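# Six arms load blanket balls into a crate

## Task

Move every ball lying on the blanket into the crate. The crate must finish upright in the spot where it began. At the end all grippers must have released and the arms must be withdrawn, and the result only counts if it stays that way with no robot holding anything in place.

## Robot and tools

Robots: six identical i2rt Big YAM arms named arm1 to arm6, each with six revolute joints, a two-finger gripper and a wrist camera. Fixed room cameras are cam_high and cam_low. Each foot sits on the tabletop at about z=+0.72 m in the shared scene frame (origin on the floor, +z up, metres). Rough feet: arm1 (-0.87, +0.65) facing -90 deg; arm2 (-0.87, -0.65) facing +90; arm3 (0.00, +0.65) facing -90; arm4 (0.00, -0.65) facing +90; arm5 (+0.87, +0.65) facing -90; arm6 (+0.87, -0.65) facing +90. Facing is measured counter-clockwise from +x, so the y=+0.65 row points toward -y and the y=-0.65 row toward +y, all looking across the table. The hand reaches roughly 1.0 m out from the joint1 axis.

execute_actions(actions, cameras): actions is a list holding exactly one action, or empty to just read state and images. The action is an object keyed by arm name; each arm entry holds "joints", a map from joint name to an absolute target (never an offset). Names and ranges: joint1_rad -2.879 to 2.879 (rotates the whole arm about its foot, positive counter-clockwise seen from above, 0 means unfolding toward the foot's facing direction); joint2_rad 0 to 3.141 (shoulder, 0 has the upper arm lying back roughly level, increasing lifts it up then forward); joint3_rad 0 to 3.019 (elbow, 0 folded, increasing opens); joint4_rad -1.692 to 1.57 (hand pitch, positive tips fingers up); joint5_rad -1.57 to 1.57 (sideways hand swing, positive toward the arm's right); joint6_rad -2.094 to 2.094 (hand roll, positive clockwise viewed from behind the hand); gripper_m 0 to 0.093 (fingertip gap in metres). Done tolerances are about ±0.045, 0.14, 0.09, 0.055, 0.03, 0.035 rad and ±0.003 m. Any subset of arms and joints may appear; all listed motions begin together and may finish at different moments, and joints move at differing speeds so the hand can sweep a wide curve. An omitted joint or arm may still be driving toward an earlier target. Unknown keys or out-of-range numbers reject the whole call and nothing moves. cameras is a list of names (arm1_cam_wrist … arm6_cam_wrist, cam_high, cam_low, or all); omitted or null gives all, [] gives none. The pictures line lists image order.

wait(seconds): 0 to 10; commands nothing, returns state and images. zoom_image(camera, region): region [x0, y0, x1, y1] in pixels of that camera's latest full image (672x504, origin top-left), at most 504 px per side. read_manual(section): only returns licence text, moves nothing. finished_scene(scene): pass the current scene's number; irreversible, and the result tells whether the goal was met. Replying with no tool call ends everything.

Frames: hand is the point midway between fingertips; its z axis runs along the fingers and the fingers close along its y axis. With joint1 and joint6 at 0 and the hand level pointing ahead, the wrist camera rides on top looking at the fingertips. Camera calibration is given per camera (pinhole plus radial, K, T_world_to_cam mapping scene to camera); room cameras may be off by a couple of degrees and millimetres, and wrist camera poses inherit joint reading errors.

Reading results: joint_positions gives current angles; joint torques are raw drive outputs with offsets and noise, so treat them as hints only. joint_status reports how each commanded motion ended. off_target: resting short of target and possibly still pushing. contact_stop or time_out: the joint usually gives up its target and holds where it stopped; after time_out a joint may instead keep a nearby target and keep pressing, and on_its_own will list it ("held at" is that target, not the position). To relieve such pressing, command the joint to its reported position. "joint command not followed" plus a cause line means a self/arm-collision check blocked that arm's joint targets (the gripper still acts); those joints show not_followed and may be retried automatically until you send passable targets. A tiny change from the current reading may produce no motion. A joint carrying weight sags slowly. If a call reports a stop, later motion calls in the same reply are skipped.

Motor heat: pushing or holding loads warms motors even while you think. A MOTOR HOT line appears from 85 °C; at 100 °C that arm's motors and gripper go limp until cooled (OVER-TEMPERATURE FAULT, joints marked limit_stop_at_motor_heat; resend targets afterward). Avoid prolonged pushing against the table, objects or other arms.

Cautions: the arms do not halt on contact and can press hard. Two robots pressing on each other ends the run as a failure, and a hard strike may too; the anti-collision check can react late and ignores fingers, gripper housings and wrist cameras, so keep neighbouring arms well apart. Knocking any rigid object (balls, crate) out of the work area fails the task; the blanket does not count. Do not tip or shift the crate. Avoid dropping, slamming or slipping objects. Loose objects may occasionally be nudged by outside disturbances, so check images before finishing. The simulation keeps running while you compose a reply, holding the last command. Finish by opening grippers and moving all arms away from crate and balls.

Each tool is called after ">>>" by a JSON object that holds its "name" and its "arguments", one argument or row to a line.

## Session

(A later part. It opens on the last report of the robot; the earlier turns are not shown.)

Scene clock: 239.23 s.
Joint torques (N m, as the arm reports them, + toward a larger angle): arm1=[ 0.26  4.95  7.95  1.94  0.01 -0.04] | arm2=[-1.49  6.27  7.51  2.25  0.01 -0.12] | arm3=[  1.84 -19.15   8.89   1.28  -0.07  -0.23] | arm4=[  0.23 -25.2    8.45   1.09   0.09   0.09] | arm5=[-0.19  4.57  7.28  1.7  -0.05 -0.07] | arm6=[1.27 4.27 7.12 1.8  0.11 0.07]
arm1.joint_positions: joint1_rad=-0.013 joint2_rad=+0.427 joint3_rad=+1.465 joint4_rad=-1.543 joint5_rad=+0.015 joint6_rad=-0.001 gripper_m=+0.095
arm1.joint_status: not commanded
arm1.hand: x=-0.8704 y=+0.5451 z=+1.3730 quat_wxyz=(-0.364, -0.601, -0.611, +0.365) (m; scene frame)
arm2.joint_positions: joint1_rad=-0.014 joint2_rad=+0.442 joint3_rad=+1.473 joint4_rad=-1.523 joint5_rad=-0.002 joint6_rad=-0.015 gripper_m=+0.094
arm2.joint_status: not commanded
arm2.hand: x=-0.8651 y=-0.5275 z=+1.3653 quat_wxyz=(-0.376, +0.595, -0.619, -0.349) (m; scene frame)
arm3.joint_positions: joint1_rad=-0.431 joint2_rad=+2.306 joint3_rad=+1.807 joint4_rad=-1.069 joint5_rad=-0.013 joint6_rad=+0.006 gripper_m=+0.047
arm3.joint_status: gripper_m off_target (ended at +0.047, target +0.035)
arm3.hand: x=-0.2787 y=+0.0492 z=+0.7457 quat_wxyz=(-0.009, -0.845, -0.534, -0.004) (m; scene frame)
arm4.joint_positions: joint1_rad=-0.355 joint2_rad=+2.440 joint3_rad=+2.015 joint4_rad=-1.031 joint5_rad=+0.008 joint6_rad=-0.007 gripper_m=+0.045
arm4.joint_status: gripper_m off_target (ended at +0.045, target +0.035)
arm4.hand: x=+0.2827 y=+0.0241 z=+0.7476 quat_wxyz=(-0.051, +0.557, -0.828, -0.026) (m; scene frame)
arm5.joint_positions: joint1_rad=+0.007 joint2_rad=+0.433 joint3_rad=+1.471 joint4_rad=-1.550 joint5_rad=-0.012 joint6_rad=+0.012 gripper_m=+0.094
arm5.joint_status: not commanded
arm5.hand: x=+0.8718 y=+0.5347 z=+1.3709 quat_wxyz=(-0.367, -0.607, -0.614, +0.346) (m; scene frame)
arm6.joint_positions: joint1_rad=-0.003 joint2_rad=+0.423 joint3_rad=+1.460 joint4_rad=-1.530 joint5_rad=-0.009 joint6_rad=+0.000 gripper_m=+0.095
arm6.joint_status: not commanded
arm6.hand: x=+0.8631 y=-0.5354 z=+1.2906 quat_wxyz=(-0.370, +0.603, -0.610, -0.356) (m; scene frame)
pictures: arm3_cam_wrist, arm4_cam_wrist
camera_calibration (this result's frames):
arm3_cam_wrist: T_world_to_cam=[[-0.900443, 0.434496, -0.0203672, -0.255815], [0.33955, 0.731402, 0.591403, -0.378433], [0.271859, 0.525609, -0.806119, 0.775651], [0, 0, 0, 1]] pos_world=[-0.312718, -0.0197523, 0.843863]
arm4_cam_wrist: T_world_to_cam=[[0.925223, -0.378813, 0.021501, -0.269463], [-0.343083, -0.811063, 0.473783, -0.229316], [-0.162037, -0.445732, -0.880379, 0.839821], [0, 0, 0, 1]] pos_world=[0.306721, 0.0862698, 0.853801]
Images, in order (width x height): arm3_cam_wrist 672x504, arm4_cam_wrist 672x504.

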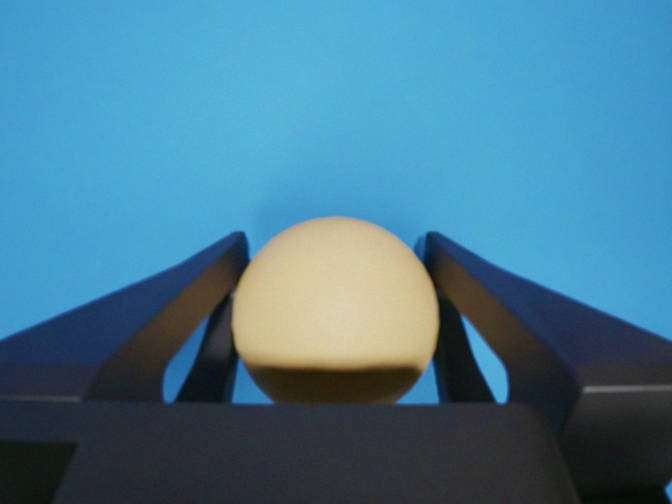

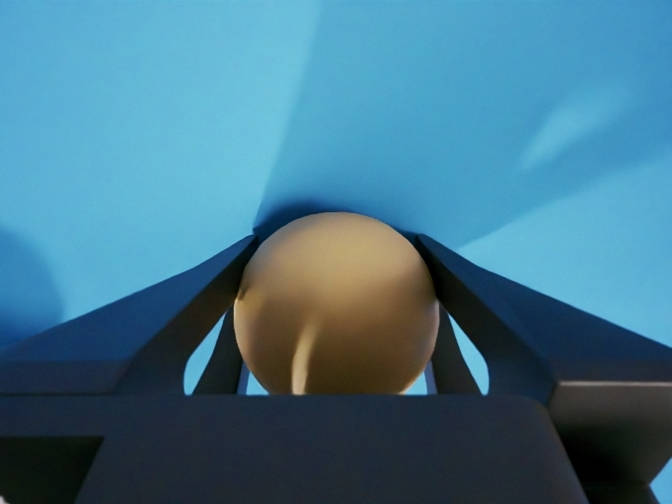

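>>> {"name": "execute_actions", "arguments": {
  "actions": [
    {"arm3":{"joints":{"joint2_rad":1.3,"joint4_rad":-0.989}},"arm4":{"joints":{"joint2_rad":1.3,"joint4_rad":-0.843}}}
  ],
  "cameras": []
}}

>>> {"name": "execute_actions", "arguments": {
  "actions": [
    {"arm3":{"joints":{"joint1_rad":-0.8,"joint3_rad":2.26}},"arm4":{"joints":{"joint1_rad":0.9,"joint3_rad":1.98}}}
  ],
  "cameras": []
}}

>>> {"name": "execute_actions", "arguments": {
  "actions": [
    {"arm3":{"joints":{"joint2_rad":2.27}},"arm4":{"joints":{"joint2_rad":2.14}}}
  ],
  "cameras": []
}}

>>> {"name": "execute_actions", "arguments": {
  "actions": [
    {"arm3":{"joints":{"gripper_m":0.085}},"arm4":{"joints":{"gripper_m":0.085}}}
  ],
  "cameras": []
}}

>>> {"name": "execute_actions", "arguments": {
  "actions": [
    {"arm3":{"joints":{"joint2_rad":1.35}},"arm4":{"joints":{"joint2_rad":1.35}}}
  ],
  "cameras": []
}}

>>> {"name": "execute_actions", "arguments": {
  "actions": [
    {"arm3":{"joints":{"joint1_rad":0.095,"joint3_rad":1.245,"joint4_rad":-1.072}},"arm4":{"joints":{"joint1_rad":0.505,"joint3_rad":1.666,"joint4_rad":-1.191}}}
  ],
  "cameras": []
}}

>>> {"name": "execute_actions", "arguments": {
  "actions": [
    {"arm3":{"joints":{"joint2_rad":1.76}},"arm4":{"joints":{"joint2_rad":2.06}}}
  ],
  "cameras": ["arm3_cam_wrist","arm4_cam_wrist","cam_high"]
}}

Scene clock: 259.57 s.
Joint torques (N m, as the arm reports them, + toward a larger angle): arm1=[ 0.37  4.84  7.93  1.89  0.02 -0.03] | arm2=[-1.52  6.28  7.5   2.24  0.01 -0.12] | arm3=[ 2.02 -9.6  11.62  2.79 -0.09 -0.23] | arm4=[ 0.12 -9.48 10.03  2.18  0.08  0.1 ] | arm5=[-0.13  4.65  7.28  1.68 -0.04 -0.07] | arm6=[0.78 4.37 7.14 1.74 0.11 0.04]
arm1.joint_positions: joint1_rad=-0.013 joint2_rad=+0.427 joint3_rad=+1.465 joint4_rad=-1.543 joint5_rad=+0.015 joint6_rad=-0.001 gripper_m=+0.095
arm1.joint_status: not commanded
arm1.hand: x=-0.8704 y=+0.5451 z=+1.3730 quat_wxyz=(-0.364, -0.601, -0.611, +0.365) (m; scene frame)
arm2.joint_positions: joint1_rad=-0.014 joint2_rad=+0.442 joint3_rad=+1.473 joint4_rad=-1.523 joint5_rad=-0.002 joint6_rad=-0.015 gripper_m=+0.094
arm2.joint_status: not commanded
arm2.hand: x=-0.8651 y=-0.5275 z=+1.3653 quat_wxyz=(-0.376, +0.595, -0.619, -0.349) (m; scene frame)
arm3.joint_positions: joint1_rad=-0.431 joint2_rad=+1.303 joint3_rad=+1.796 joint4_rad=-0.994 joint5_rad=-0.013 joint6_rad=+0.006 gripper_m=+0.047
arm3.joint_status: all done
arm3.hand: x=-0.2295 y=+0.1618 z=+1.3844 quat_wxyz=(-0.281, -0.726, -0.462, +0.425) (m; scene frame)
arm4.joint_positions: joint1_rad=-0.355 joint2_rad=+1.303 joint3_rad=+2.003 joint4_rad=-0.844 joint5_rad=+0.008 joint6_rad=-0.007 gripper_m=+0.045
arm4.joint_status: all done
arm4.hand: x=+0.1988 y=-0.1666 z=+1.5508 quat_wxyz=(-0.548, +0.421, -0.628, -0.357) (m; scene frame)
arm5.joint_positions: joint1_rad=+0.007 joint2_rad=+0.433 joint3_rad=+1.471 joint4_rad=-1.550 joint5_rad=-0.012 joint6_rad=+0.012 gripper_m=+0.094
arm5.joint_status: not commanded
arm5.hand: x=+0.8718 y=+0.5347 z=+1.3709 quat_wxyz=(-0.367, -0.607, -0.614, +0.346) (m; scene frame)
arm6.joint_positions: joint1_rad=-0.003 joint2_rad=+0.423 joint3_rad=+1.460 joint4_rad=-1.530 joint5_rad=-0.009 joint6_rad=+0.000 gripper_m=+0.095
arm6.joint_status: not commanded
arm6.hand: x=+0.8631 y=-0.5354 z=+1.2906 quat_wxyz=(-0.370, +0.603, -0.610, -0.356) (m; scene frame)
pictures: none
No camera images: the call's "cameras" was empty. Leave "cameras" out to get every camera's image.

Scene clock: 261.20 s.
Joint torques (N m, as the arm reports them, + toward a larger angle): arm1=[ 0.54  4.7   7.88  1.95  0.02 -0.05] | arm2=[-1.51  6.21  7.52  2.25  0.01 -0.12] | arm3=[ 1.94 -6.68  9.41  2.92 -0.13 -0.23] | arm4=[  0.1  -11.32   9.01   2.25   0.08   0.1 ] | arm5=[-0.2   4.69  7.28  1.7  -0.04 -0.07] | arm6=[0.65 4.37 7.31 1.78 0.12 0.  ]
arm1.joint_positions: joint1_rad=-0.013 joint2_rad=+0.427 joint3_rad=+1.465 joint4_rad=-1.543 joint5_rad=+0.015 joint6_rad=-0.001 gripper_m=+0.095
arm1.joint_status: not commanded
arm1.hand: x=-0.8704 y=+0.5451 z=+1.3730 quat_wxyz=(-0.364, -0.601, -0.611, +0.365) (m; scene frame)
arm2.joint_positions: joint1_rad=-0.014 joint2_rad=+0.442 joint3_rad=+1.473 joint4_rad=-1.523 joint5_rad=-0.002 joint6_rad=-0.015 gripper_m=+0.094
arm2.joint_status: not commanded
arm2.hand: x=-0.8651 y=-0.5275 z=+1.3653 quat_wxyz=(-0.376, +0.595, -0.619, -0.349) (m; scene frame)
arm3.joint_positions: joint1_rad=-0.803 joint2_rad=+1.301 joint3_rad=+2.247 joint4_rad=-0.994 joint5_rad=-0.012 joint6_rad=+0.006 gripper_m=+0.047
arm3.joint_status: all done
arm3.hand: x=-0.3324 y=+0.3361 z=+1.6191 quat_wxyz=(-0.263, -0.672, -0.270, +0.637) (m; scene frame)
arm4.joint_positions: joint1_rad=+0.902 joint2_rad=+1.313 joint3_rad=+1.988 joint4_rad=-0.844 joint5_rad=+0.008 joint6_rad=-0.007 gripper_m=+0.045
arm4.joint_status: all done
arm4.hand: x=-0.4062 y=-0.3018 z=+1.5352 quat_wxyz=(-0.229, +0.719, -0.265, -0.601) (m; scene frame)
arm5.joint_positions: joint1_rad=+0.007 joint2_rad=+0.433 joint3_rad=+1.471 joint4_rad=-1.550 joint5_rad=-0.012 joint6_rad=+0.012 gripper_m=+0.094
arm5.joint_status: not commanded
arm5.hand: x=+0.8718 y=+0.5347 z=+1.3709 quat_wxyz=(-0.367, -0.607, -0.614, +0.346) (m; scene frame)
arm6.joint_positions: joint1_rad=-0.003 joint2_rad=+0.423 joint3_rad=+1.460 joint4_rad=-1.530 joint5_rad=-0.009 joint6_rad=+0.000 gripper_m=+0.095
arm6.joint_status: not commanded
arm6.hand: x=+0.8631 y=-0.5354 z=+1.2906 quat_wxyz=(-0.370, +0.603, -0.610, -0.356) (m; scene frame)
pictures: none
No camera images: the call's "cameras" was empty. Leave "cameras" out to get every camera's image.

Scene clock: 263.27 s.
Joint torques (N m, as the arm reports them, + toward a larger angle): arm1=[ 0.21  4.77  7.96  1.99  0.   -0.04] | arm2=[-1.51  6.28  7.51  2.25  0.01 -0.12] | arm3=[  2.11 -21.18  15.05   1.94  -0.1   -0.23] | arm4=[ -0.01 -24.04  12.94   1.59   0.07   0.09] | arm5=[-0.19  4.72  7.28  1.67 -0.04 -0.06] | arm6=[0.78 4.41 7.14 1.56 0.11 0.01]
arm1.joint_positions: joint1_rad=-0.013 joint2_rad=+0.427 joint3_rad=+1.465 joint4_rad=-1.543 joint5_rad=+0.015 joint6_rad=-0.001 gripper_m=+0.095
arm1.joint_status: not commanded
arm1.hand: x=-0.8704 y=+0.5451 z=+1.3730 quat_wxyz=(-0.364, -0.601, -0.611, +0.365) (m; scene frame)
arm2.joint_positions: joint1_rad=-0.014 joint2_rad=+0.442 joint3_rad=+1.473 joint4_rad=-1.523 joint5_rad=-0.002 joint6_rad=-0.015 gripper_m=+0.094
arm2.joint_status: not commanded
arm2.hand: x=-0.8651 y=-0.5275 z=+1.3653 quat_wxyz=(-0.376, +0.595, -0.619, -0.349) (m; scene frame)
arm3.joint_positions: joint1_rad=-0.803 joint2_rad=+2.243 joint3_rad=+2.226 joint4_rad=-0.991 joint5_rad=-0.012 joint6_rad=+0.006 gripper_m=+0.047
arm3.joint_status: all done
arm3.hand: x=-0.5961 y=+0.0808 z=+0.9773 quat_wxyz=(-0.111, -0.893, -0.355, +0.254) (m; scene frame)
arm4.joint_positions: joint1_rad=+0.902 joint2_rad=+2.130 joint3_rad=+1.957 joint4_rad=-0.845 joint5_rad=+0.008 joint6_rad=-0.007 gripper_m=+0.045
arm4.joint_status: all done
arm4.hand: x=-0.5963 y=-0.1377 z=+0.9624 quat_wxyz=(-0.099, +0.904, -0.331, -0.251) (m; scene frame)
arm5.joint_positions: joint1_rad=+0.007 joint2_rad=+0.433 joint3_rad=+1.471 joint4_rad=-1.550 joint5_rad=-0.012 joint6_rad=+0.012 gripper_m=+0.094
arm5.joint_status: not commanded
arm5.hand: x=+0.8718 y=+0.5347 z=+1.3709 quat_wxyz=(-0.367, -0.607, -0.614, +0.346) (m; scene frame)
arm6.joint_positions: joint1_rad=-0.003 joint2_rad=+0.423 joint3_rad=+1.460 joint4_rad=-1.530 joint5_rad=-0.009 joint6_rad=+0.000 gripper_m=+0.095
arm6.joint_status: not commanded
arm6.hand: x=+0.8631 y=-0.5354 z=+1.2906 quat_wxyz=(-0.370, +0.603, -0.610, -0.356) (m; scene frame)
pictures: none
No camera images: the call's "cameras" was empty. Leave "cameras" out to get every camera's image.

Scene clock: 263.87 s.
Joint torques (N m, as the arm reports them, + toward a larger angle): arm1=[ 0.02  4.82  7.88  1.97  0.01 -0.04] | arm2=[-1.51  6.27  7.5   2.25  0.01 -0.12] | arm3=[  2.02 -20.82  14.95   1.94  -0.14  -0.26] | arm4=[  0.02 -24.01  13.08   1.6    0.07   0.1 ] | arm5=[-0.11  4.71  7.27  1.67 -0.04 -0.06] | arm6=[-0.02  4.21  7.2   1.73  0.14  0.05]
arm1.joint_positions: joint1_rad=-0.013 joint2_rad=+0.427 joint3_rad=+1.465 joint4_rad=-1.543 joint5_rad=+0.015 joint6_rad=-0.001 gripper_m=+0.095
arm1.joint_status: not commanded
arm1.hand: x=-0.8704 y=+0.5451 z=+1.3730 quat_wxyz=(-0.364, -0.601, -0.611, +0.365) (m; scene frame)
arm2.joint_positions: joint1_rad=-0.014 joint2_rad=+0.442 joint3_rad=+1.473 joint4_rad=-1.523 joint5_rad=-0.002 joint6_rad=-0.015 gripper_m=+0.094
arm2.joint_status: not commanded
arm2.hand: x=-0.8651 y=-0.5275 z=+1.3653 quat_wxyz=(-0.376, +0.595, -0.619, -0.349) (m; scene frame)
arm3.joint_positions: joint1_rad=-0.803 joint2_rad=+2.243 joint3_rad=+2.226 joint4_rad=-0.991 joint5_rad=-0.012 joint6_rad=+0.006 gripper_m=+0.085
arm3.joint_status: all done
arm3.hand: x=-0.5961 y=+0.0808 z=+0.9773 quat_wxyz=(-0.111, -0.893, -0.355, +0.254) (m; scene frame)
arm4.joint_positions: joint1_rad=+0.902 joint2_rad=+2.130 joint3_rad=+1.957 joint4_rad=-0.845 joint5_rad=+0.008 joint6_rad=-0.007 gripper_m=+0.085
arm4.joint_status: all done
arm4.hand: x=-0.5963 y=-0.1377 z=+0.9624 quat_wxyz=(-0.099, +0.904, -0.331, -0.251) (m; scene frame)
arm5.joint_positions: joint1_rad=+0.007 joint2_rad=+0.433 joint3_rad=+1.471 joint4_rad=-1.550 joint5_rad=-0.012 joint6_rad=+0.012 gripper_m=+0.094
arm5.joint_status: not commanded
arm5.hand: x=+0.8718 y=+0.5347 z=+1.3709 quat_wxyz=(-0.367, -0.607, -0.614, +0.346) (m; scene frame)
arm6.joint_positions: joint1_rad=-0.003 joint2_rad=+0.423 joint3_rad=+1.460 joint4_rad=-1.530 joint5_rad=-0.009 joint6_rad=+0.000 gripper_m=+0.095
arm6.joint_status: not commanded
arm6.hand: x=+0.8631 y=-0.5354 z=+1.2906 quat_wxyz=(-0.370, +0.603, -0.610, -0.356) (m; scene frame)
pictures: none
No camera images: the call's "cameras" was empty. Leave "cameras" out to get every camera's image.

Scene clock: 266.33 s.
Joint torques (N m, as the arm reports them, + toward a larger angle): arm1=[ 0.16  4.96  7.96  2.01  0.01 -0.04] | arm2=[-1.53  6.28  7.51  2.25  0.01 -0.12] | arm3=[ 2.11 -6.77 10.    2.54 -0.11 -0.23] | arm4=[  0.09 -10.19  10.39   2.3    0.07   0.09] | arm5=[-0.18  4.62  7.28  1.7  -0.04 -0.06] | arm6=[0.64 4.37 7.25 1.83 0.13 0.03]
arm1.joint_positions: joint1_rad=-0.013 joint2_rad=+0.427 joint3_rad=+1.465 joint4_rad=-1.543 joint5_rad=+0.015 joint6_rad=-0.001 gripper_m=+0.095
arm1.joint_status: not commanded
arm1.hand: x=-0.8704 y=+0.5451 z=+1.3730 quat_wxyz=(-0.364, -0.601, -0.611, +0.365) (m; scene frame)
arm2.joint_positions: joint1_rad=-0.014 joint2_rad=+0.442 joint3_rad=+1.473 joint4_rad=-1.523 joint5_rad=-0.002 joint6_rad=-0.015 gripper_m=+0.094
arm2.joint_status: not commanded
arm2.hand: x=-0.8651 y=-0.5275 z=+1.3653 quat_wxyz=(-0.376, +0.595, -0.619, -0.349) (m; scene frame)
arm3.joint_positions: joint1_rad=-0.803 joint2_rad=+1.337 joint3_rad=+2.245 joint4_rad=-0.989 joint5_rad=-0.012 joint6_rad=+0.006 gripper_m=+0.085
arm3.joint_status: all done
arm3.hand: x=-0.3504 y=+0.3188 z=+1.6031 quat_wxyz=(-0.259, -0.683, -0.274, +0.626) (m; scene frame)
arm4.joint_positions: joint1_rad=+0.902 joint2_rad=+1.350 joint3_rad=+1.977 joint4_rad=-0.845 joint5_rad=+0.008 joint6_rad=-0.007 gripper_m=+0.085
arm4.joint_status: all done
arm4.hand: x=-0.4237 y=-0.2867 z=+1.5090 quat_wxyz=(-0.222, +0.734, -0.270, -0.583) (m; scene frame)
arm5.joint_positions: joint1_rad=+0.007 joint2_rad=+0.433 joint3_rad=+1.471 joint4_rad=-1.550 joint5_rad=-0.012 joint6_rad=+0.012 gripper_m=+0.094
arm5.joint_status: not commanded
arm5.hand: x=+0.8718 y=+0.5347 z=+1.3709 quat_wxyz=(-0.367, -0.607, -0.614, +0.346) (m; scene frame)
arm6.joint_positions: joint1_rad=-0.003 joint2_rad=+0.423 joint3_rad=+1.460 joint4_rad=-1.530 joint5_rad=-0.009 joint6_rad=+0.000 gripper_m=+0.095
arm6.joint_status: not commanded
arm6.hand: x=+0.8631 y=-0.5354 z=+1.2906 quat_wxyz=(-0.370, +0.603, -0.610, -0.356) (m; scene frame)
pictures: none
No camera images: the call's "cameras" was empty. Leave "cameras" out to get every camera's image.

Scene clock: 268.07 s.
Joint torques (N m, as the arm reports them, + toward a larger angle): arm1=[ 0.4   4.83  7.89  1.97  0.   -0.05] | arm2=[-1.49  6.31  7.5   2.25  0.01 -0.12] | arm3=[  1.46 -10.56  11.35   1.15   0.01  -0.24] | arm4=[  0.84 -12.47  11.13   1.39   0.     0.09] | arm5=[-0.19  4.68  7.3   1.66 -0.04 -0.06] | arm6=[0.67 4.21 7.14 1.8  0.14 0.01]
arm1.joint_positions: joint1_rad=-0.013 joint2_rad=+0.427 joint3_rad=+1.465 joint4_rad=-1.543 joint5_rad=+0.015 joint6_rad=-0.001 gripper_m=+0.095
arm1.joint_status: not commanded
arm1.hand: x=-0.8704 y=+0.5451 z=+1.3730 quat_wxyz=(-0.364, -0.601, -0.611, +0.365) (m; scene frame)
arm2.joint_positions: joint1_rad=-0.014 joint2_rad=+0.442 joint3_rad=+1.473 joint4_rad=-1.523 joint5_rad=-0.002 joint6_rad=-0.015 gripper_m=+0.094
arm2.joint_status: not commanded
arm2.hand: x=-0.8651 y=-0.5275 z=+1.3653 quat_wxyz=(-0.376, +0.595, -0.619, -0.349) (m; scene frame)
arm3.joint_positions: joint1_rad=+0.099 joint2_rad=+1.350 joint3_rad=+1.246 joint4_rad=-1.063 joint5_rad=-0.015 joint6_rad=+0.005 gripper_m=+0.085
arm3.joint_status: all done
arm3.hand: x=+0.0457 y=+0.1711 z=+1.0587 quat_wxyz=(-0.156, -0.661, -0.723, +0.128) (m; scene frame)
arm4.joint_positions: joint1_rad=+0.498 joint2_rad=+1.355 joint3_rad=+1.662 joint4_rad=-1.184 joint5_rad=+0.009 joint6_rad=-0.007 gripper_m=+0.085
arm4.joint_status: all done
arm4.hand: x=-0.2344 y=-0.1746 z=+1.2660 quat_wxyz=(-0.185, +0.801, -0.495, -0.283) (m; scene frame)
arm5.joint_positions: joint1_rad=+0.007 joint2_rad=+0.433 joint3_rad=+1.471 joint4_rad=-1.550 joint5_rad=-0.012 joint6_rad=+0.012 gripper_m=+0.094
arm5.joint_status: not commanded
arm5.hand: x=+0.8718 y=+0.5347 z=+1.3709 quat_wxyz=(-0.367, -0.607, -0.614, +0.346) (m; scene frame)
arm6.joint_positions: joint1_rad=-0.003 joint2_rad=+0.423 joint3_rad=+1.460 joint4_rad=-1.530 joint5_rad=-0.009 joint6_rad=+0.000 gripper_m=+0.095
arm6.joint_status: not commanded
arm6.hand: x=+0.8631 y=-0.5354 z=+1.2906 quat_wxyz=(-0.370, +0.603, -0.610, -0.356) (m; scene frame)
pictures: none
No camera images: the call's "cameras" was empty. Leave "cameras" out to get every camera's image.

Scene clock: 269.77 s.
Joint torques (N m, as the arm reports them, + toward a larger angle): arm1=[ 0.16  4.63  7.94  1.93  0.   -0.05] | arm2=[-1.51  6.28  7.5   2.25  0.01 -0.12] | arm3=[  1.44 -14.21  10.32   0.29   0.01  -0.22] | arm4=[  0.86 -21.85  10.37   0.06   0.01   0.09] | arm5=[-0.13  4.7   7.27  1.66 -0.04 -0.06] | arm6=[0.84 4.29 7.11 1.7  0.1  0.  ]
arm1.joint_positions: joint1_rad=-0.013 joint2_rad=+0.427 joint3_rad=+1.465 joint4_rad=-1.543 joint5_rad=+0.015 joint6_rad=-0.001 gripper_m=+0.095
arm1.joint_status: not commanded
arm1.hand: x=-0.8704 y=+0.5451 z=+1.3730 quat_wxyz=(-0.364, -0.601, -0.611, +0.365) (m; scene frame)
arm2.joint_positions: joint1_rad=-0.014 joint2_rad=+0.442 joint3_rad=+1.473 joint4_rad=-1.523 joint5_rad=-0.002 joint6_rad=-0.015 gripper_m=+0.094
arm2.joint_status: not commanded
arm2.hand: x=-0.8651 y=-0.5275 z=+1.3653 quat_wxyz=(-0.376, +0.595, -0.619, -0.349) (m; scene frame)
arm3.joint_positions: joint1_rad=+0.099 joint2_rad=+1.756 joint3_rad=+1.235 joint4_rad=-1.063 joint5_rad=-0.015 joint6_rad=+0.005 gripper_m=+0.085
arm3.joint_status: all done
arm3.hand: x=+0.0470 y=+0.1661 z=+0.8639 quat_wxyz=(-0.002, -0.675, -0.737, -0.011) (m; scene frame)
arm4.joint_positions: joint1_rad=+0.498 joint2_rad=+2.061 joint3_rad=+1.655 joint4_rad=-1.185 joint5_rad=+0.009 joint6_rad=-0.007 gripper_m=+0.085
arm4.joint_status: all done
arm4.hand: x=-0.2667 y=-0.1057 z=+0.8601 quat_wxyz=(+0.001, +0.851, -0.525, +0.014) (m; scene frame)
arm5.joint_positions: joint1_rad=+0.007 joint2_rad=+0.433 joint3_rad=+1.471 joint4_rad=-1.550 joint5_rad=-0.012 joint6_rad=+0.012 gripper_m=+0.094
arm5.joint_status: not commanded
arm5.hand: x=+0.8718 y=+0.5347 z=+1.3709 quat_wxyz=(-0.367, -0.607, -0.614, +0.346) (m; scene frame)
arm6.joint_positions: joint1_rad=-0.003 joint2_rad=+0.423 joint3_rad=+1.460 joint4_rad=-1.530 joint5_rad=-0.009 joint6_rad=+0.000 gripper_m=+0.095
arm6.joint_status: not commanded
arm6.hand: x=+0.8631 y=-0.5354 z=+1.2906 quat_wxyz=(-0.370, +0.603, -0.610, -0.356) (m; scene frame)
pictures: arm3_cam_wrist, arm4_cam_wrist, cam_high
camera_calibration (this result's frames):
arm3_cam_wrist: T_world_to_cam=[[-0.996483, -0.0811035, -0.0210795, 0.079881], [-0.0773962, 0.794326, 0.602542, -0.644898], [-0.0321242, 0.602054, -0.797809, 0.715419], [0, 0, 0, 1]] pos_world=[0.0526697, 0.0880171, 0.961029]
arm4_cam_wrist: T_world_to_cam=[[0.8929, 0.449768, 0.0209397, 0.266712], [0.35191, -0.726127, 0.590677, -0.482583], [0.280873, -0.520046, -0.806637, 0.838748], [0, 0, 0, 1]] pos_world=[-0.303903, -0.0341874, 0.956031]
Images, in order (width x height): arm3_cam_wrist 672x504, arm4_cam_wrist 672x504, cam_high 672x504.

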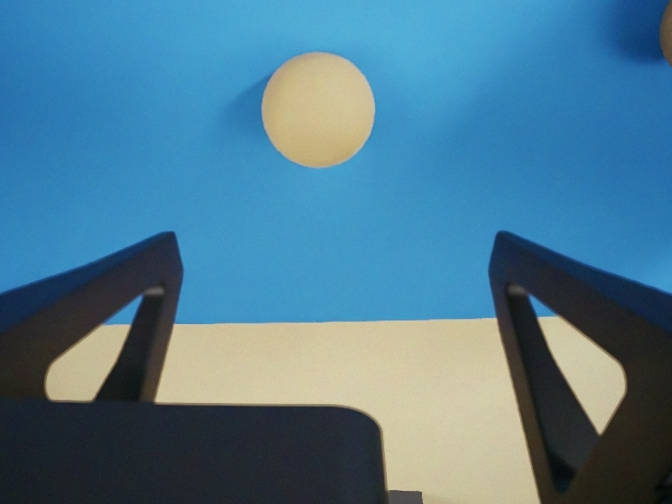

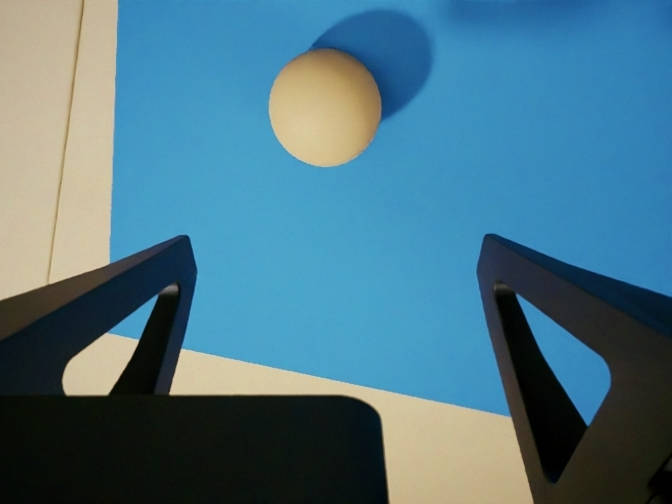

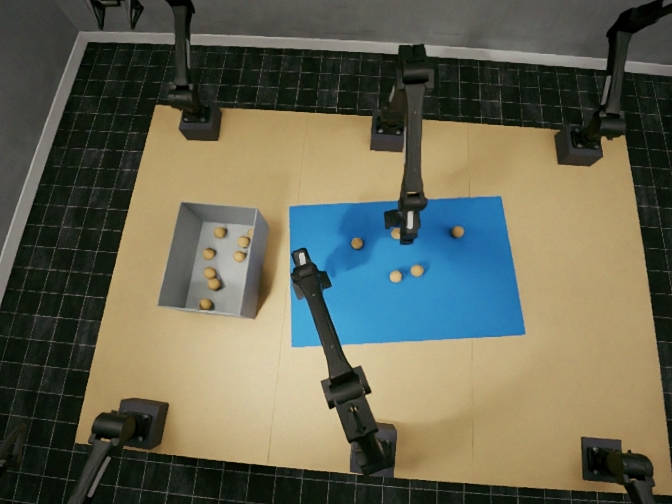

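>>> {"name": "execute_actions", "arguments": {
  "actions": [
    {"arm3":{"joints":{"joint1_rad":0.12,"joint2_rad":1.98,"joint3_rad":1.155,"joint4_rad":-0.755}},"arm4":{"joints":{"joint1_rad":0.512,"joint2_rad":2.235,"joint3_rad":1.585,"joint4_rad":-0.935}}}
  ],
  "cameras": ["arm3_cam_wrist","arm4_cam_wrist"]
}}

Scene clock: 277.37 s.
Joint torques (N m, as the arm reports them, + toward a larger angle): arm1=[ 0.18  4.45  7.88  1.92  0.01 -0.04] | arm2=[-1.56  6.23  7.5   2.25  0.01 -0.12] | arm3=[  2.53 -14.52   7.28   1.21  -0.03  -0.23] | arm4=[  0.37 -21.16   7.24   0.93   0.02   0.09] | arm5=[-0.16  4.72  7.28  1.72 -0.04 -0.06] | arm6=[0.5  4.6  7.15 1.75 0.1  0.04]
arm1.joint_positions: joint1_rad=-0.013 joint2_rad=+0.427 joint3_rad=+1.465 joint4_rad=-1.543 joint5_rad=+0.015 joint6_rad=-0.001 gripper_m=+0.095
arm1.joint_status: not commanded
arm1.hand: x=-0.8704 y=+0.5451 z=+1.3730 quat_wxyz=(-0.364, -0.601, -0.611, +0.365) (m; scene frame)
arm2.joint_positions: joint1_rad=-0.014 joint2_rad=+0.442 joint3_rad=+1.473 joint4_rad=-1.523 joint5_rad=-0.002 joint6_rad=-0.015 gripper_m=+0.094
arm2.joint_status: not commanded
arm2.hand: x=-0.8651 y=-0.5275 z=+1.3653 quat_wxyz=(-0.376, +0.595, -0.619, -0.349) (m; scene frame)
arm3.joint_positions: joint1_rad=+0.113 joint2_rad=+1.965 joint3_rad=+1.158 joint4_rad=-0.768 joint5_rad=-0.013 joint6_rad=+0.005 gripper_m=+0.085
arm3.joint_status: all done
arm3.hand: x=+0.0544 y=+0.1601 z=+0.7419 quat_wxyz=(-0.005, -0.670, -0.742, -0.007) (m; scene frame)
arm4.joint_positions: joint1_rad=+0.506 joint2_rad=+2.224 joint3_rad=+1.595 joint4_rad=-0.945 joint5_rad=+0.009 joint6_rad=-0.007 gripper_m=+0.085
arm4.joint_status: all done
arm4.hand: x=-0.2740 y=-0.1007 z=+0.7434 quat_wxyz=(-0.004, +0.853, -0.522, +0.006) (m; scene frame)
arm5.joint_positions: joint1_rad=+0.007 joint2_rad=+0.433 joint3_rad=+1.471 joint4_rad=-1.550 joint5_rad=-0.012 joint6_rad=+0.012 gripper_m=+0.094
arm5.joint_status: not commanded
arm5.hand: x=+0.8718 y=+0.5347 z=+1.3709 quat_wxyz=(-0.367, -0.607, -0.614, +0.346) (m; scene frame)
arm6.joint_positions: joint1_rad=-0.003 joint2_rad=+0.423 joint3_rad=+1.460 joint4_rad=-1.530 joint5_rad=-0.009 joint6_rad=+0.000 gripper_m=+0.095
arm6.joint_status: not commanded
arm6.hand: x=+0.8631 y=-0.5354 z=+1.2906 quat_wxyz=(-0.370, +0.603, -0.610, -0.356) (m; scene frame)
pictures: arm3_cam_wrist, arm4_cam_wrist
camera_calibration (this result's frames):
arm3_cam_wrist: T_world_to_cam=[[-0.995327, -0.0945432, -0.0196158, 0.0852279], [-0.0875597, 0.798131, 0.596088, -0.561332], [-0.0407, 0.59502, -0.80268, 0.627101], [0, 0, 0, 1]] pos_world=[0.0612027, 0.0829361, 0.839636]
arm4_cam_wrist: T_world_to_cam=[[0.889758, 0.455964, 0.0206615, 0.273388], [0.361916, -0.732369, 0.57676, -0.395033], [0.278114, -0.5057, -0.816652, 0.757437], [0, 0, 0, 1]] pos_world=[-0.310934, -0.0309294, 0.840753]
Images, in order (width x height): arm3_cam_wrist 672x504, arm4_cam_wrist 672x504.

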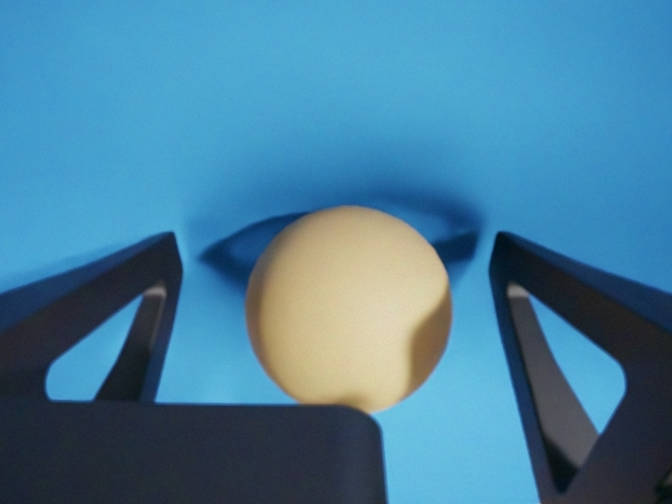

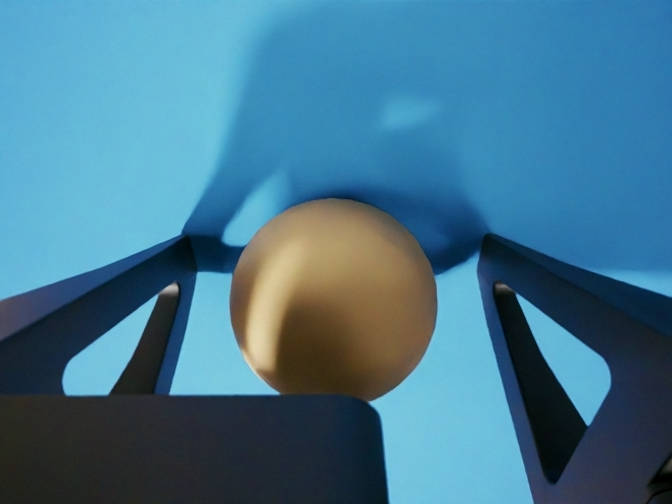

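>>> {"name": "execute_actions", "arguments": {
  "actions": [
    {"arm3":{"joints":{"gripper_m":0.035}},"arm4":{"joints":{"gripper_m":0.035}}}
  ],
  "cameras": []
}}

>>> {"name": "execute_actions", "arguments": {
  "actions": [
    {"arm3":{"joints":{"joint2_rad":1.3,"joint4_rad":-0.989}},"arm4":{"joints":{"joint2_rad":1.3,"joint4_rad":-0.843}}}
  ],
  "cameras": []
}}

>>> {"name": "execute_actions", "arguments": {
  "actions": [
    {"arm3":{"joints":{"joint1_rad":-0.8,"joint3_rad":2.26}},"arm4":{"joints":{"joint1_rad":0.9,"joint3_rad":1.98}}}
  ],
  "cameras": []
}}

>>> {"name": "execute_actions", "arguments": {
  "actions": [
    {"arm3":{"joints":{"joint2_rad":2.27}},"arm4":{"joints":{"joint2_rad":2.14}}}
  ],
  "cameras": ["cam_high"]
}}

>>> {"name": "execute_actions", "arguments": {
  "actions": [
    {"arm3":{"joints":{"gripper_m":0.085}},"arm4":{"joints":{"gripper_m":0.078}}}
  ],
  "cameras": []
}}

>>> {"name": "execute_actions", "arguments": {
  "actions": [
    {"arm3":{"joints":{"joint2_rad":1.35}},"arm4":{"joints":{"joint2_rad":1.35}}}
  ],
  "cameras": []
}}

>>> {"name": "execute_actions", "arguments": {
  "actions": [
    {"arm3":{"joints":{"joint1_rad":0.56,"joint3_rad":1.44,"joint4_rad":-1.132}},"arm4":{"joints":{"joint1_rad":-0.045,"joint3_rad":1.76,"joint4_rad":-1.228}}}
  ],
  "cameras": []
}}

>>> {"name": "execute_actions", "arguments": {
  "actions": [
    {"arm3":{"joints":{"joint2_rad":1.89}},"arm4":{"joints":{"joint2_rad":2.11}}}
  ],
  "cameras": ["arm3_cam_wrist","arm4_cam_wrist","cam_high"]
}}

Scene clock: 294.70 s.
Joint torques (N m, as the arm reports them, + toward a larger angle): arm1=[ 0.21  4.92  7.9   1.97  0.03 -0.04] | arm2=[-1.46  6.27  7.52  2.25  0.01 -0.12] | arm3=[  2.09 -14.27   7.23   1.22  -0.06  -0.24] | arm4=[  0.54 -21.33   7.24   0.92   0.04   0.1 ] | arm5=[-0.17  4.62  7.27  1.67 -0.04 -0.06] | arm6=[0.65 4.71 7.15 1.73 0.15 0.03]
arm1.joint_positions: joint1_rad=-0.013 joint2_rad=+0.427 joint3_rad=+1.465 joint4_rad=-1.543 joint5_rad=+0.015 joint6_rad=-0.001 gripper_m=+0.095
arm1.joint_status: not commanded
arm1.hand: x=-0.8704 y=+0.5451 z=+1.3730 quat_wxyz=(-0.364, -0.601, -0.611, +0.365) (m; scene frame)
arm2.joint_positions: joint1_rad=-0.014 joint2_rad=+0.442 joint3_rad=+1.473 joint4_rad=-1.523 joint5_rad=-0.002 joint6_rad=-0.015 gripper_m=+0.094
arm2.joint_status: not commanded
arm2.hand: x=-0.8651 y=-0.5275 z=+1.3653 quat_wxyz=(-0.376, +0.595, -0.619, -0.349) (m; scene frame)
arm3.joint_positions: joint1_rad=+0.113 joint2_rad=+1.965 joint3_rad=+1.158 joint4_rad=-0.768 joint5_rad=-0.014 joint6_rad=+0.005 gripper_m=+0.047
arm3.joint_status: gripper_m off_target (ended at +0.047, target +0.035)
arm3.hand: x=+0.0545 y=+0.1601 z=+0.7419 quat_wxyz=(-0.005, -0.670, -0.742, -0.008) (m; scene frame)
arm4.joint_positions: joint1_rad=+0.507 joint2_rad=+2.224 joint3_rad=+1.595 joint4_rad=-0.945 joint5_rad=+0.009 joint6_rad=-0.007 gripper_m=+0.045
arm4.joint_status: gripper_m off_target (ended at +0.045, target +0.035)
arm4.hand: x=-0.2745 y=-0.1010 z=+0.7434 quat_wxyz=(-0.004, +0.853, -0.521, +0.006) (m; scene frame)
arm5.joint_positions: joint1_rad=+0.007 joint2_rad=+0.433 joint3_rad=+1.471 joint4_rad=-1.550 joint5_rad=-0.012 joint6_rad=+0.012 gripper_m=+0.094
arm5.joint_status: not commanded
arm5.hand: x=+0.8718 y=+0.5347 z=+1.3709 quat_wxyz=(-0.367, -0.607, -0.614, +0.346) (m; scene frame)
arm6.joint_positions: joint1_rad=-0.003 joint2_rad=+0.423 joint3_rad=+1.460 joint4_rad=-1.530 joint5_rad=-0.009 joint6_rad=+0.000 gripper_m=+0.095
arm6.joint_status: not commanded
arm6.hand: x=+0.8631 y=-0.5354 z=+1.2906 quat_wxyz=(-0.370, +0.603, -0.610, -0.356) (m; scene frame)
pictures: none
No camera images: the call's "cameras" was empty. Leave "cameras" out to get every camera's image.

Scene clock: 296.57 s.
Joint torques (N m, as the arm reports them, + toward a larger angle): arm1=[ 0.34  4.73  7.9   1.95  0.01 -0.06] | arm2=[-1.49  6.23  7.5   2.26  0.01 -0.12] | arm3=[ 2.41 -8.79 12.15  1.08 -0.05 -0.22] | arm4=[  0.73 -12.64  12.27   2.24   0.03   0.09] | arm5=[-0.16  4.64  7.26  1.67 -0.04 -0.06] | arm6=[1.17 4.48 7.2  1.69 0.08 0.01]
arm1.joint_positions: joint1_rad=-0.013 joint2_rad=+0.427 joint3_rad=+1.465 joint4_rad=-1.543 joint5_rad=+0.015 joint6_rad=-0.001 gripper_m=+0.095
arm1.joint_status: not commanded
arm1.hand: x=-0.8704 y=+0.5451 z=+1.3730 quat_wxyz=(-0.364, -0.601, -0.611, +0.365) (m; scene frame)
arm2.joint_positions: joint1_rad=-0.014 joint2_rad=+0.442 joint3_rad=+1.473 joint4_rad=-1.523 joint5_rad=-0.002 joint6_rad=-0.015 gripper_m=+0.094
arm2.joint_status: not commanded
arm2.hand: x=-0.8651 y=-0.5275 z=+1.3653 quat_wxyz=(-0.376, +0.595, -0.619, -0.349) (m; scene frame)
arm3.joint_positions: joint1_rad=+0.113 joint2_rad=+1.290 joint3_rad=+1.149 joint4_rad=-0.975 joint5_rad=-0.014 joint6_rad=+0.005 gripper_m=+0.047
arm3.joint_status: all done
arm3.hand: x=+0.0505 y=+0.1851 z=+1.0484 quat_wxyz=(-0.175, -0.652, -0.723, +0.145) (m; scene frame)
arm4.joint_positions: joint1_rad=+0.507 joint2_rad=+1.311 joint3_rad=+1.577 joint4_rad=-0.847 joint5_rad=+0.009 joint6_rad=-0.007 gripper_m=+0.045
arm4.joint_status: all done
arm4.hand: x=-0.2548 y=-0.1445 z=+1.3037 quat_wxyz=(-0.254, +0.751, -0.460, -0.399) (m; scene frame)
arm5.joint_positions: joint1_rad=+0.007 joint2_rad=+0.433 joint3_rad=+1.471 joint4_rad=-1.550 joint5_rad=-0.012 joint6_rad=+0.012 gripper_m=+0.094
arm5.joint_status: not commanded
arm5.hand: x=+0.8718 y=+0.5347 z=+1.3709 quat_wxyz=(-0.367, -0.607, -0.614, +0.346) (m; scene frame)
arm6.joint_positions: joint1_rad=-0.003 joint2_rad=+0.423 joint3_rad=+1.460 joint4_rad=-1.530 joint5_rad=-0.009 joint6_rad=+0.000 gripper_m=+0.095
arm6.joint_status: not commanded
arm6.hand: x=+0.8631 y=-0.5354 z=+1.2906 quat_wxyz=(-0.370, +0.603, -0.610, -0.356) (m; scene frame)
pictures: none
No camera images: the call's "cameras" was empty. Leave "cameras" out to get every camera's image.

Scene clock: 298.57 s.
Joint torques (N m, as the arm reports them, + toward a larger angle): arm1=[ 0.45  4.73  7.93  1.94  0.01 -0.04] | arm2=[-1.52  6.26  7.49  2.25  0.01 -0.12] | arm3=[ 1.27 -6.32  9.51  2.43 -0.15 -0.25] | arm4=[-0.24 -9.81 13.62  2.45  0.11  0.09] | arm5=[-0.22  4.68  7.29  1.68 -0.04 -0.06] | arm6=[0.9  4.14 7.11 1.82 0.14 0.03]
arm1.joint_positions: joint1_rad=-0.013 joint2_rad=+0.427 joint3_rad=+1.465 joint4_rad=-1.543 joint5_rad=+0.015 joint6_rad=-0.001 gripper_m=+0.095
arm1.joint_status: not commanded
arm1.hand: x=-0.8704 y=+0.5451 z=+1.3730 quat_wxyz=(-0.364, -0.601, -0.611, +0.365) (m; scene frame)
arm2.joint_positions: joint1_rad=-0.014 joint2_rad=+0.442 joint3_rad=+1.473 joint4_rad=-1.523 joint5_rad=-0.002 joint6_rad=-0.015 gripper_m=+0.094
arm2.joint_status: not commanded
arm2.hand: x=-0.8651 y=-0.5275 z=+1.3653 quat_wxyz=(-0.376, +0.595, -0.619, -0.349) (m; scene frame)
arm3.joint_positions: joint1_rad=-0.794 joint2_rad=+1.300 joint3_rad=+2.247 joint4_rad=-0.983 joint5_rad=-0.011 joint6_rad=+0.005 gripper_m=+0.047
arm3.joint_status: all done
arm3.hand: x=-0.3291 y=+0.3337 z=+1.6221 quat_wxyz=(-0.268, -0.668, -0.271, +0.640) (m; scene frame)
arm4.joint_positions: joint1_rad=+0.907 joint2_rad=+1.300 joint3_rad=+1.942 joint4_rad=-0.848 joint5_rad=+0.007 joint6_rad=-0.007 gripper_m=+0.045
arm4.joint_status: all done
arm4.hand: x=-0.4086 y=-0.3031 z=+1.5158 quat_wxyz=(-0.222, +0.730, -0.267, -0.588) (m; scene frame)
arm5.joint_positions: joint1_rad=+0.007 joint2_rad=+0.433 joint3_rad=+1.471 joint4_rad=-1.550 joint5_rad=-0.012 joint6_rad=+0.012 gripper_m=+0.094
arm5.joint_status: not commanded
arm5.hand: x=+0.8718 y=+0.5347 z=+1.3709 quat_wxyz=(-0.367, -0.607, -0.614, +0.346) (m; scene frame)
arm6.joint_positions: joint1_rad=-0.003 joint2_rad=+0.423 joint3_rad=+1.460 joint4_rad=-1.530 joint5_rad=-0.009 joint6_rad=+0.000 gripper_m=+0.095
arm6.joint_status: not commanded
arm6.hand: x=+0.8631 y=-0.5354 z=+1.2906 quat_wxyz=(-0.370, +0.603, -0.610, -0.356) (m; scene frame)
pictures: none
No camera images: the call's "cameras" was empty. Leave "cameras" out to get every camera's image.

Scene clock: 300.63 s.
Joint torques (N m, as the arm reports them, + toward a larger angle): arm1=[ 0.27  4.99  7.82  1.99  0.02 -0.04] | arm2=[-1.48  6.25  7.51  2.25  0.01 -0.12] | arm3=[  1.34 -20.59  15.03   1.59  -0.14  -0.22] | arm4=[ -0.27 -23.61  12.94   1.65   0.11   0.09] | arm5=[-0.11  4.62  7.25  1.69 -0.04 -0.06] | arm6=[0.44 4.26 7.1  1.56 0.1  0.02]
arm1.joint_positions: joint1_rad=-0.013 joint2_rad=+0.427 joint3_rad=+1.465 joint4_rad=-1.543 joint5_rad=+0.015 joint6_rad=-0.001 gripper_m=+0.095
arm1.joint_status: not commanded
arm1.hand: x=-0.8704 y=+0.5451 z=+1.3730 quat_wxyz=(-0.364, -0.601, -0.611, +0.365) (m; scene frame)
arm2.joint_positions: joint1_rad=-0.014 joint2_rad=+0.442 joint3_rad=+1.473 joint4_rad=-1.523 joint5_rad=-0.002 joint6_rad=-0.015 gripper_m=+0.094
arm2.joint_status: not commanded
arm2.hand: x=-0.8651 y=-0.5275 z=+1.3653 quat_wxyz=(-0.376, +0.595, -0.619, -0.349) (m; scene frame)
arm3.joint_positions: joint1_rad=-0.794 joint2_rad=+2.242 joint3_rad=+2.226 joint4_rad=-0.987 joint5_rad=-0.011 joint6_rad=+0.005 gripper_m=+0.047
arm3.joint_status: all done
arm3.hand: x=-0.5917 y=+0.0748 z=+0.9785 quat_wxyz=(-0.113, -0.890, -0.359, +0.256) (m; scene frame)
arm4.joint_positions: joint1_rad=+0.907 joint2_rad=+2.131 joint3_rad=+1.958 joint4_rad=-0.846 joint5_rad=+0.007 joint6_rad=-0.007 gripper_m=+0.045
arm4.joint_status: all done
arm4.hand: x=-0.5989 y=-0.1404 z=+0.9622 quat_wxyz=(-0.098, +0.905, -0.329, -0.251) (m; scene frame)
arm5.joint_positions: joint1_rad=+0.007 joint2_rad=+0.433 joint3_rad=+1.471 joint4_rad=-1.550 joint5_rad=-0.012 joint6_rad=+0.012 gripper_m=+0.094
arm5.joint_status: not commanded
arm5.hand: x=+0.8718 y=+0.5347 z=+1.3709 quat_wxyz=(-0.367, -0.607, -0.614, +0.346) (m; scene frame)
arm6.joint_positions: joint1_rad=-0.003 joint2_rad=+0.423 joint3_rad=+1.460 joint4_rad=-1.530 joint5_rad=-0.009 joint6_rad=+0.000 gripper_m=+0.095
arm6.joint_status: not commanded
arm6.hand: x=+0.8631 y=-0.5354 z=+1.2906 quat_wxyz=(-0.370, +0.603, -0.610, -0.356) (m; scene frame)
pictures: cam_high
Images, in order (width x height): cam_high 672x504.

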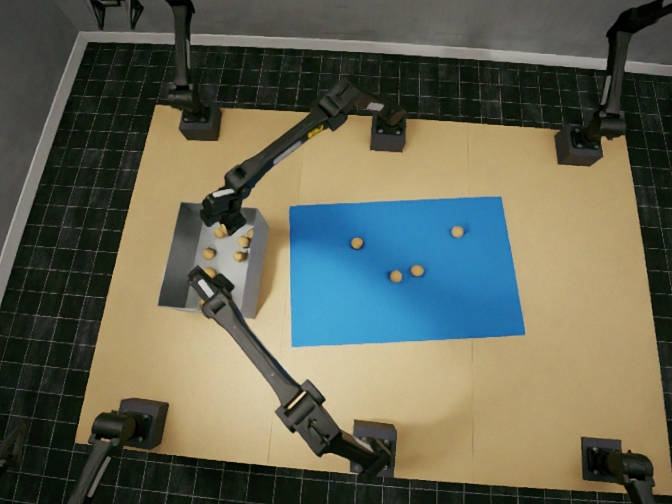

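Scene clock: 301.23 s.
Joint torques (N m, as the arm reports them, + toward a larger angle): arm1=[ 0.33  4.79  7.98  1.99  0.03 -0.04] | arm2=[-1.46  6.23  7.5   2.24  0.01 -0.12] | arm3=[  1.26 -20.51  15.12   1.79  -0.16  -0.22] | arm4=[ -0.29 -23.59  12.93   1.66   0.11   0.09] | arm5=[-0.27  4.69  7.31  1.7  -0.04 -0.06] | arm6=[0.19 4.36 7.24 1.64 0.1  0.05]
arm1.joint_positions: joint1_rad=-0.013 joint2_rad=+0.427 joint3_rad=+1.465 joint4_rad=-1.543 joint5_rad=+0.015 joint6_rad=-0.001 gripper_m=+0.095
arm1.joint_status: not commanded
arm1.hand: x=-0.8704 y=+0.5451 z=+1.3730 quat_wxyz=(-0.364, -0.601, -0.611, +0.365) (m; scene frame)
arm2.joint_positions: joint1_rad=-0.014 joint2_rad=+0.442 joint3_rad=+1.473 joint4_rad=-1.523 joint5_rad=-0.002 joint6_rad=-0.015 gripper_m=+0.094
arm2.joint_status: not commanded
arm2.hand: x=-0.8651 y=-0.5275 z=+1.3653 quat_wxyz=(-0.376, +0.595, -0.619, -0.349) (m; scene frame)
arm3.joint_positions: joint1_rad=-0.794 joint2_rad=+2.242 joint3_rad=+2.226 joint4_rad=-0.987 joint5_rad=-0.011 joint6_rad=+0.005 gripper_m=+0.085
arm3.joint_status: all done
arm3.hand: x=-0.5917 y=+0.0748 z=+0.9785 quat_wxyz=(-0.113, -0.890, -0.359, +0.256) (m; scene frame)
arm4.joint_positions: joint1_rad=+0.907 joint2_rad=+2.131 joint3_rad=+1.958 joint4_rad=-0.846 joint5_rad=+0.007 joint6_rad=-0.007 gripper_m=+0.078
arm4.joint_status: all done
arm4.hand: x=-0.5989 y=-0.1404 z=+0.9622 quat_wxyz=(-0.098, +0.905, -0.329, -0.251) (m; scene frame)
arm5.joint_positions: joint1_rad=+0.007 joint2_rad=+0.433 joint3_rad=+1.471 joint4_rad=-1.550 joint5_rad=-0.012 joint6_rad=+0.012 gripper_m=+0.094
arm5.joint_status: not commanded
arm5.hand: x=+0.8718 y=+0.5347 z=+1.3709 quat_wxyz=(-0.367, -0.607, -0.614, +0.346) (m; scene frame)
arm6.joint_positions: joint1_rad=-0.003 joint2_rad=+0.423 joint3_rad=+1.460 joint4_rad=-1.530 joint5_rad=-0.009 joint6_rad=+0.000 gripper_m=+0.095
arm6.joint_status: not commanded
arm6.hand: x=+0.8631 y=-0.5354 z=+1.2906 quat_wxyz=(-0.370, +0.603, -0.610, -0.356) (m; scene frame)
pictures: none
No camera images: the call's "cameras" was empty. Leave "cameras" out to get every camera's image.

Scene clock: 303.70 s.
Joint torques (N m, as the arm reports them, + toward a larger angle): arm1=[ 0.24  4.84  7.94  1.95  0.03 -0.04] | arm2=[-1.51  6.26  7.51  2.24  0.01 -0.12] | arm3=[ 1.29 -6.31 10.06  2.48 -0.16 -0.22] | arm4=[ -0.22 -11.37  10.07   2.32   0.12   0.09] | arm5=[-0.17  4.64  7.3   1.68 -0.04 -0.06] | arm6=[0.54 4.01 7.07 1.65 0.12 0.02]
arm1.joint_positions: joint1_rad=-0.013 joint2_rad=+0.427 joint3_rad=+1.465 joint4_rad=-1.543 joint5_rad=+0.015 joint6_rad=-0.001 gripper_m=+0.095
arm1.joint_status: not commanded
arm1.hand: x=-0.8704 y=+0.5451 z=+1.3730 quat_wxyz=(-0.364, -0.601, -0.611, +0.365) (m; scene frame)
arm2.joint_positions: joint1_rad=-0.014 joint2_rad=+0.442 joint3_rad=+1.473 joint4_rad=-1.523 joint5_rad=-0.002 joint6_rad=-0.015 gripper_m=+0.094
arm2.joint_status: not commanded
arm2.hand: x=-0.8651 y=-0.5275 z=+1.3653 quat_wxyz=(-0.376, +0.595, -0.619, -0.349) (m; scene frame)
arm3.joint_positions: joint1_rad=-0.794 joint2_rad=+1.337 joint3_rad=+2.245 joint4_rad=-0.987 joint5_rad=-0.011 joint6_rad=+0.005 gripper_m=+0.085
arm3.joint_status: all done
arm3.hand: x=-0.3473 y=+0.3159 z=+1.6039 quat_wxyz=(-0.262, -0.681, -0.277, +0.625) (m; scene frame)
arm4.joint_positions: joint1_rad=+0.907 joint2_rad=+1.350 joint3_rad=+1.977 joint4_rad=-0.845 joint5_rad=+0.007 joint6_rad=-0.007 gripper_m=+0.078
arm4.joint_status: all done
arm4.hand: x=-0.4255 y=-0.2888 z=+1.5090 quat_wxyz=(-0.220, +0.734, -0.268, -0.584) (m; scene frame)
arm5.joint_positions: joint1_rad=+0.007 joint2_rad=+0.433 joint3_rad=+1.471 joint4_rad=-1.550 joint5_rad=-0.012 joint6_rad=+0.012 gripper_m=+0.094
arm5.joint_status: not commanded
arm5.hand: x=+0.8718 y=+0.5347 z=+1.3709 quat_wxyz=(-0.367, -0.607, -0.614, +0.346) (m; scene frame)
arm6.joint_positions: joint1_rad=-0.003 joint2_rad=+0.423 joint3_rad=+1.460 joint4_rad=-1.530 joint5_rad=-0.009 joint6_rad=+0.000 gripper_m=+0.095
arm6.joint_status: not commanded
arm6.hand: x=+0.8631 y=-0.5354 z=+1.2906 quat_wxyz=(-0.370, +0.603, -0.610, -0.356) (m; scene frame)
pictures: none
No camera images: the call's "cameras" was empty. Leave "cameras" out to get every camera's image.

Scene clock: 305.37 s.
Joint torques (N m, as the arm reports them, + toward a larger angle): arm1=[ 0.12  4.76  7.96  1.96  0.01 -0.03] | arm2=[-1.51  6.26  7.52  2.26  0.01 -0.12] | arm3=[ 1.35 -9.89 12.02  1.34  0.   -0.24] | arm4=[  0.59 -11.45  10.73   1.39  -0.01   0.09] | arm5=[-0.17  4.68  7.27  1.67 -0.04 -0.06] | arm6=[0.61 4.06 7.1  1.83 0.1  0.01]
arm1.joint_positions: joint1_rad=-0.013 joint2_rad=+0.427 joint3_rad=+1.465 joint4_rad=-1.543 joint5_rad=+0.015 joint6_rad=-0.001 gripper_m=+0.095
arm1.joint_status: not commanded
arm1.hand: x=-0.8704 y=+0.5451 z=+1.3730 quat_wxyz=(-0.364, -0.601, -0.611, +0.365) (m; scene frame)
arm2.joint_positions: joint1_rad=-0.014 joint2_rad=+0.442 joint3_rad=+1.473 joint4_rad=-1.523 joint5_rad=-0.002 joint6_rad=-0.015 gripper_m=+0.094
arm2.joint_status: not commanded
arm2.hand: x=-0.8651 y=-0.5275 z=+1.3653 quat_wxyz=(-0.376, +0.595, -0.619, -0.349) (m; scene frame)
arm3.joint_positions: joint1_rad=+0.561 joint2_rad=+1.341 joint3_rad=+1.438 joint4_rad=-1.120 joint5_rad=-0.015 joint6_rad=+0.005 gripper_m=+0.085
arm3.joint_status: all done
arm3.hand: x=+0.2691 y=+0.2183 z=+1.1523 quat_wxyz=(-0.243, -0.468, -0.840, +0.124) (m; scene frame)
arm4.joint_positions: joint1_rad=-0.048 joint2_rad=+1.356 joint3_rad=+1.759 joint4_rad=-1.219 joint5_rad=+0.010 joint6_rad=-0.007 gripper_m=+0.078
arm4.joint_status: all done
arm4.hand: x=+0.0460 y=-0.1243 z=+1.3115 quat_wxyz=(-0.277, +0.630, -0.684, -0.242) (m; scene frame)
arm5.joint_positions: joint1_rad=+0.007 joint2_rad=+0.433 joint3_rad=+1.471 joint4_rad=-1.550 joint5_rad=-0.012 joint6_rad=+0.012 gripper_m=+0.094
arm5.joint_status: not commanded
arm5.hand: x=+0.8718 y=+0.5347 z=+1.3709 quat_wxyz=(-0.367, -0.607, -0.614, +0.346) (m; scene frame)
arm6.joint_positions: joint1_rad=-0.003 joint2_rad=+0.423 joint3_rad=+1.460 joint4_rad=-1.530 joint5_rad=-0.009 joint6_rad=+0.000 gripper_m=+0.095
arm6.joint_status: not commanded
arm6.hand: x=+0.8631 y=-0.5354 z=+1.2906 quat_wxyz=(-0.370, +0.603, -0.610, -0.356) (m; scene frame)
pictures: none
No camera images: the call's "cameras" was empty. Leave "cameras" out to get every camera's image.

Scene clock: 307.10 s.
Joint torques (N m, as the arm reports them, + toward a larger angle): arm1=[ 0.24  4.88  7.99  1.91  0.01 -0.02] | arm2=[-1.5   6.28  7.51  2.25  0.01 -0.12] | arm3=[  1.8  -15.97  10.98   0.18   0.01  -0.23] | arm4=[  0.44 -21.95  10.71   0.12  -0.02   0.09] | arm5=[-0.23  4.69  7.3   1.67 -0.04 -0.06] | arm6=[0.52 4.59 7.28 1.75 0.14 0.01]
arm1.joint_positions: joint1_rad=-0.013 joint2_rad=+0.427 joint3_rad=+1.465 joint4_rad=-1.543 joint5_rad=+0.015 joint6_rad=-0.001 gripper_m=+0.095
arm1.joint_status: not commanded
arm1.hand: x=-0.8704 y=+0.5451 z=+1.3730 quat_wxyz=(-0.364, -0.601, -0.611, +0.365) (m; scene frame)
arm2.joint_positions: joint1_rad=-0.014 joint2_rad=+0.442 joint3_rad=+1.473 joint4_rad=-1.523 joint5_rad=-0.002 joint6_rad=-0.015 gripper_m=+0.094
arm2.joint_status: not commanded
arm2.hand: x=-0.8651 y=-0.5275 z=+1.3653 quat_wxyz=(-0.376, +0.595, -0.619, -0.349) (m; scene frame)
arm3.joint_positions: joint1_rad=+0.561 joint2_rad=+1.882 joint3_rad=+1.426 joint4_rad=-1.122 joint5_rad=-0.015 joint6_rad=+0.005 gripper_m=+0.085
arm3.joint_status: all done
arm3.hand: x=+0.2882 y=+0.1890 z=+0.8669 quat_wxyz=(-0.003, -0.488, -0.873, -0.009) (m; scene frame)
arm4.joint_positions: joint1_rad=-0.048 joint2_rad=+2.109 joint3_rad=+1.747 joint4_rad=-1.222 joint5_rad=+0.010 joint6_rad=-0.007 gripper_m=+0.078
arm4.joint_status: all done
arm4.hand: x=+0.0571 y=-0.0242 z=+0.8654 quat_wxyz=(+0.000, +0.678, -0.735, +0.010) (m; scene frame)
arm5.joint_positions: joint1_rad=+0.007 joint2_rad=+0.433 joint3_rad=+1.471 joint4_rad=-1.550 joint5_rad=-0.012 joint6_rad=+0.012 gripper_m=+0.094
arm5.joint_status: not commanded
arm5.hand: x=+0.8718 y=+0.5347 z=+1.3709 quat_wxyz=(-0.367, -0.607, -0.614, +0.346) (m; scene frame)
arm6.joint_positions: joint1_rad=-0.003 joint2_rad=+0.423 joint3_rad=+1.460 joint4_rad=-1.530 joint5_rad=-0.009 joint6_rad=+0.000 gripper_m=+0.095
arm6.joint_status: not commanded
arm6.hand: x=+0.8631 y=-0.5354 z=+1.2906 quat_wxyz=(-0.370, +0.603, -0.610, -0.356) (m; scene frame)
pictures: arm3_cam_wrist, arm4_cam_wrist, cam_high
camera_calibration (this result's frames):
arm3_cam_wrist: T_world_to_cam=[[-0.855631, -0.517199, -0.0200166, 0.363024], [-0.425543, 0.680933, 0.596023, -0.518862], [-0.294632, 0.518494, -0.802718, 0.807379], [0, 0, 0, 1]] pos_world=[0.327696, 0.122445, 0.964617]
arm4_cam_wrist: T_world_to_cam=[[0.996487, -0.0804713, 0.0231905, -0.0798918], [-0.0788759, -0.808777, 0.582803, -0.511071], [-0.028143, -0.582585, -0.812283, 0.815484], [0, 0, 0, 1]] pos_world=[0.06225, 0.0553169, 0.96211]
Images, in order (width x height): arm3_cam_wrist 672x504, arm4_cam_wrist 672x504, cam_high 672x504.

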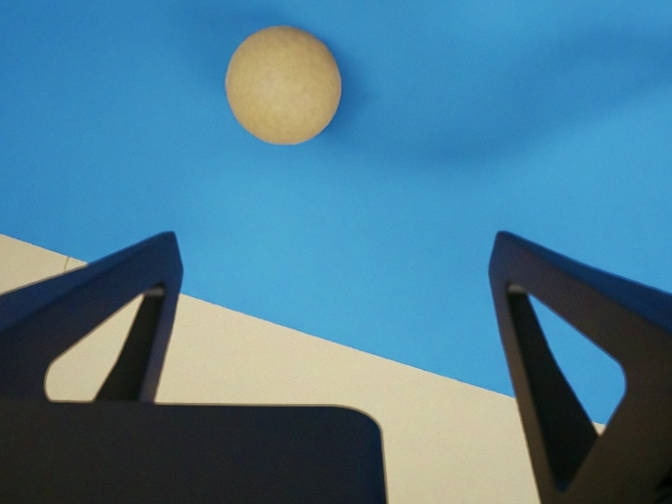

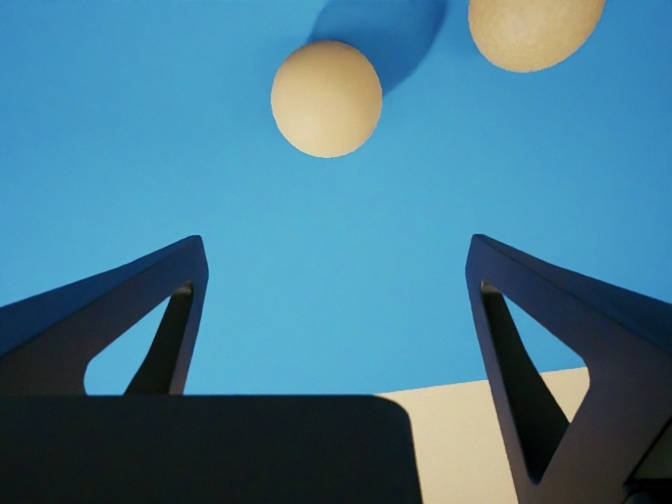

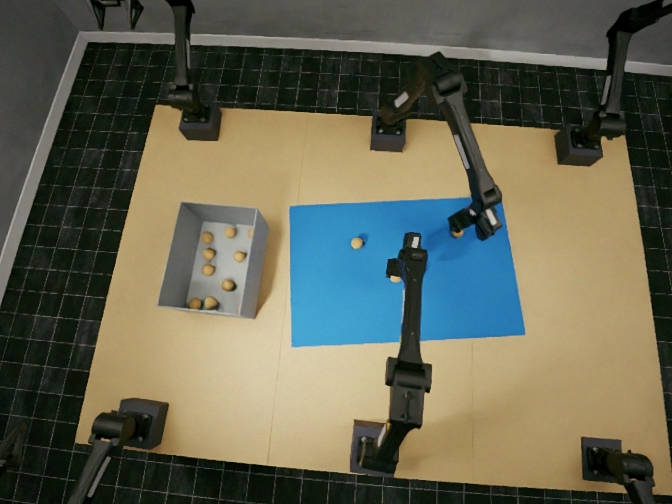

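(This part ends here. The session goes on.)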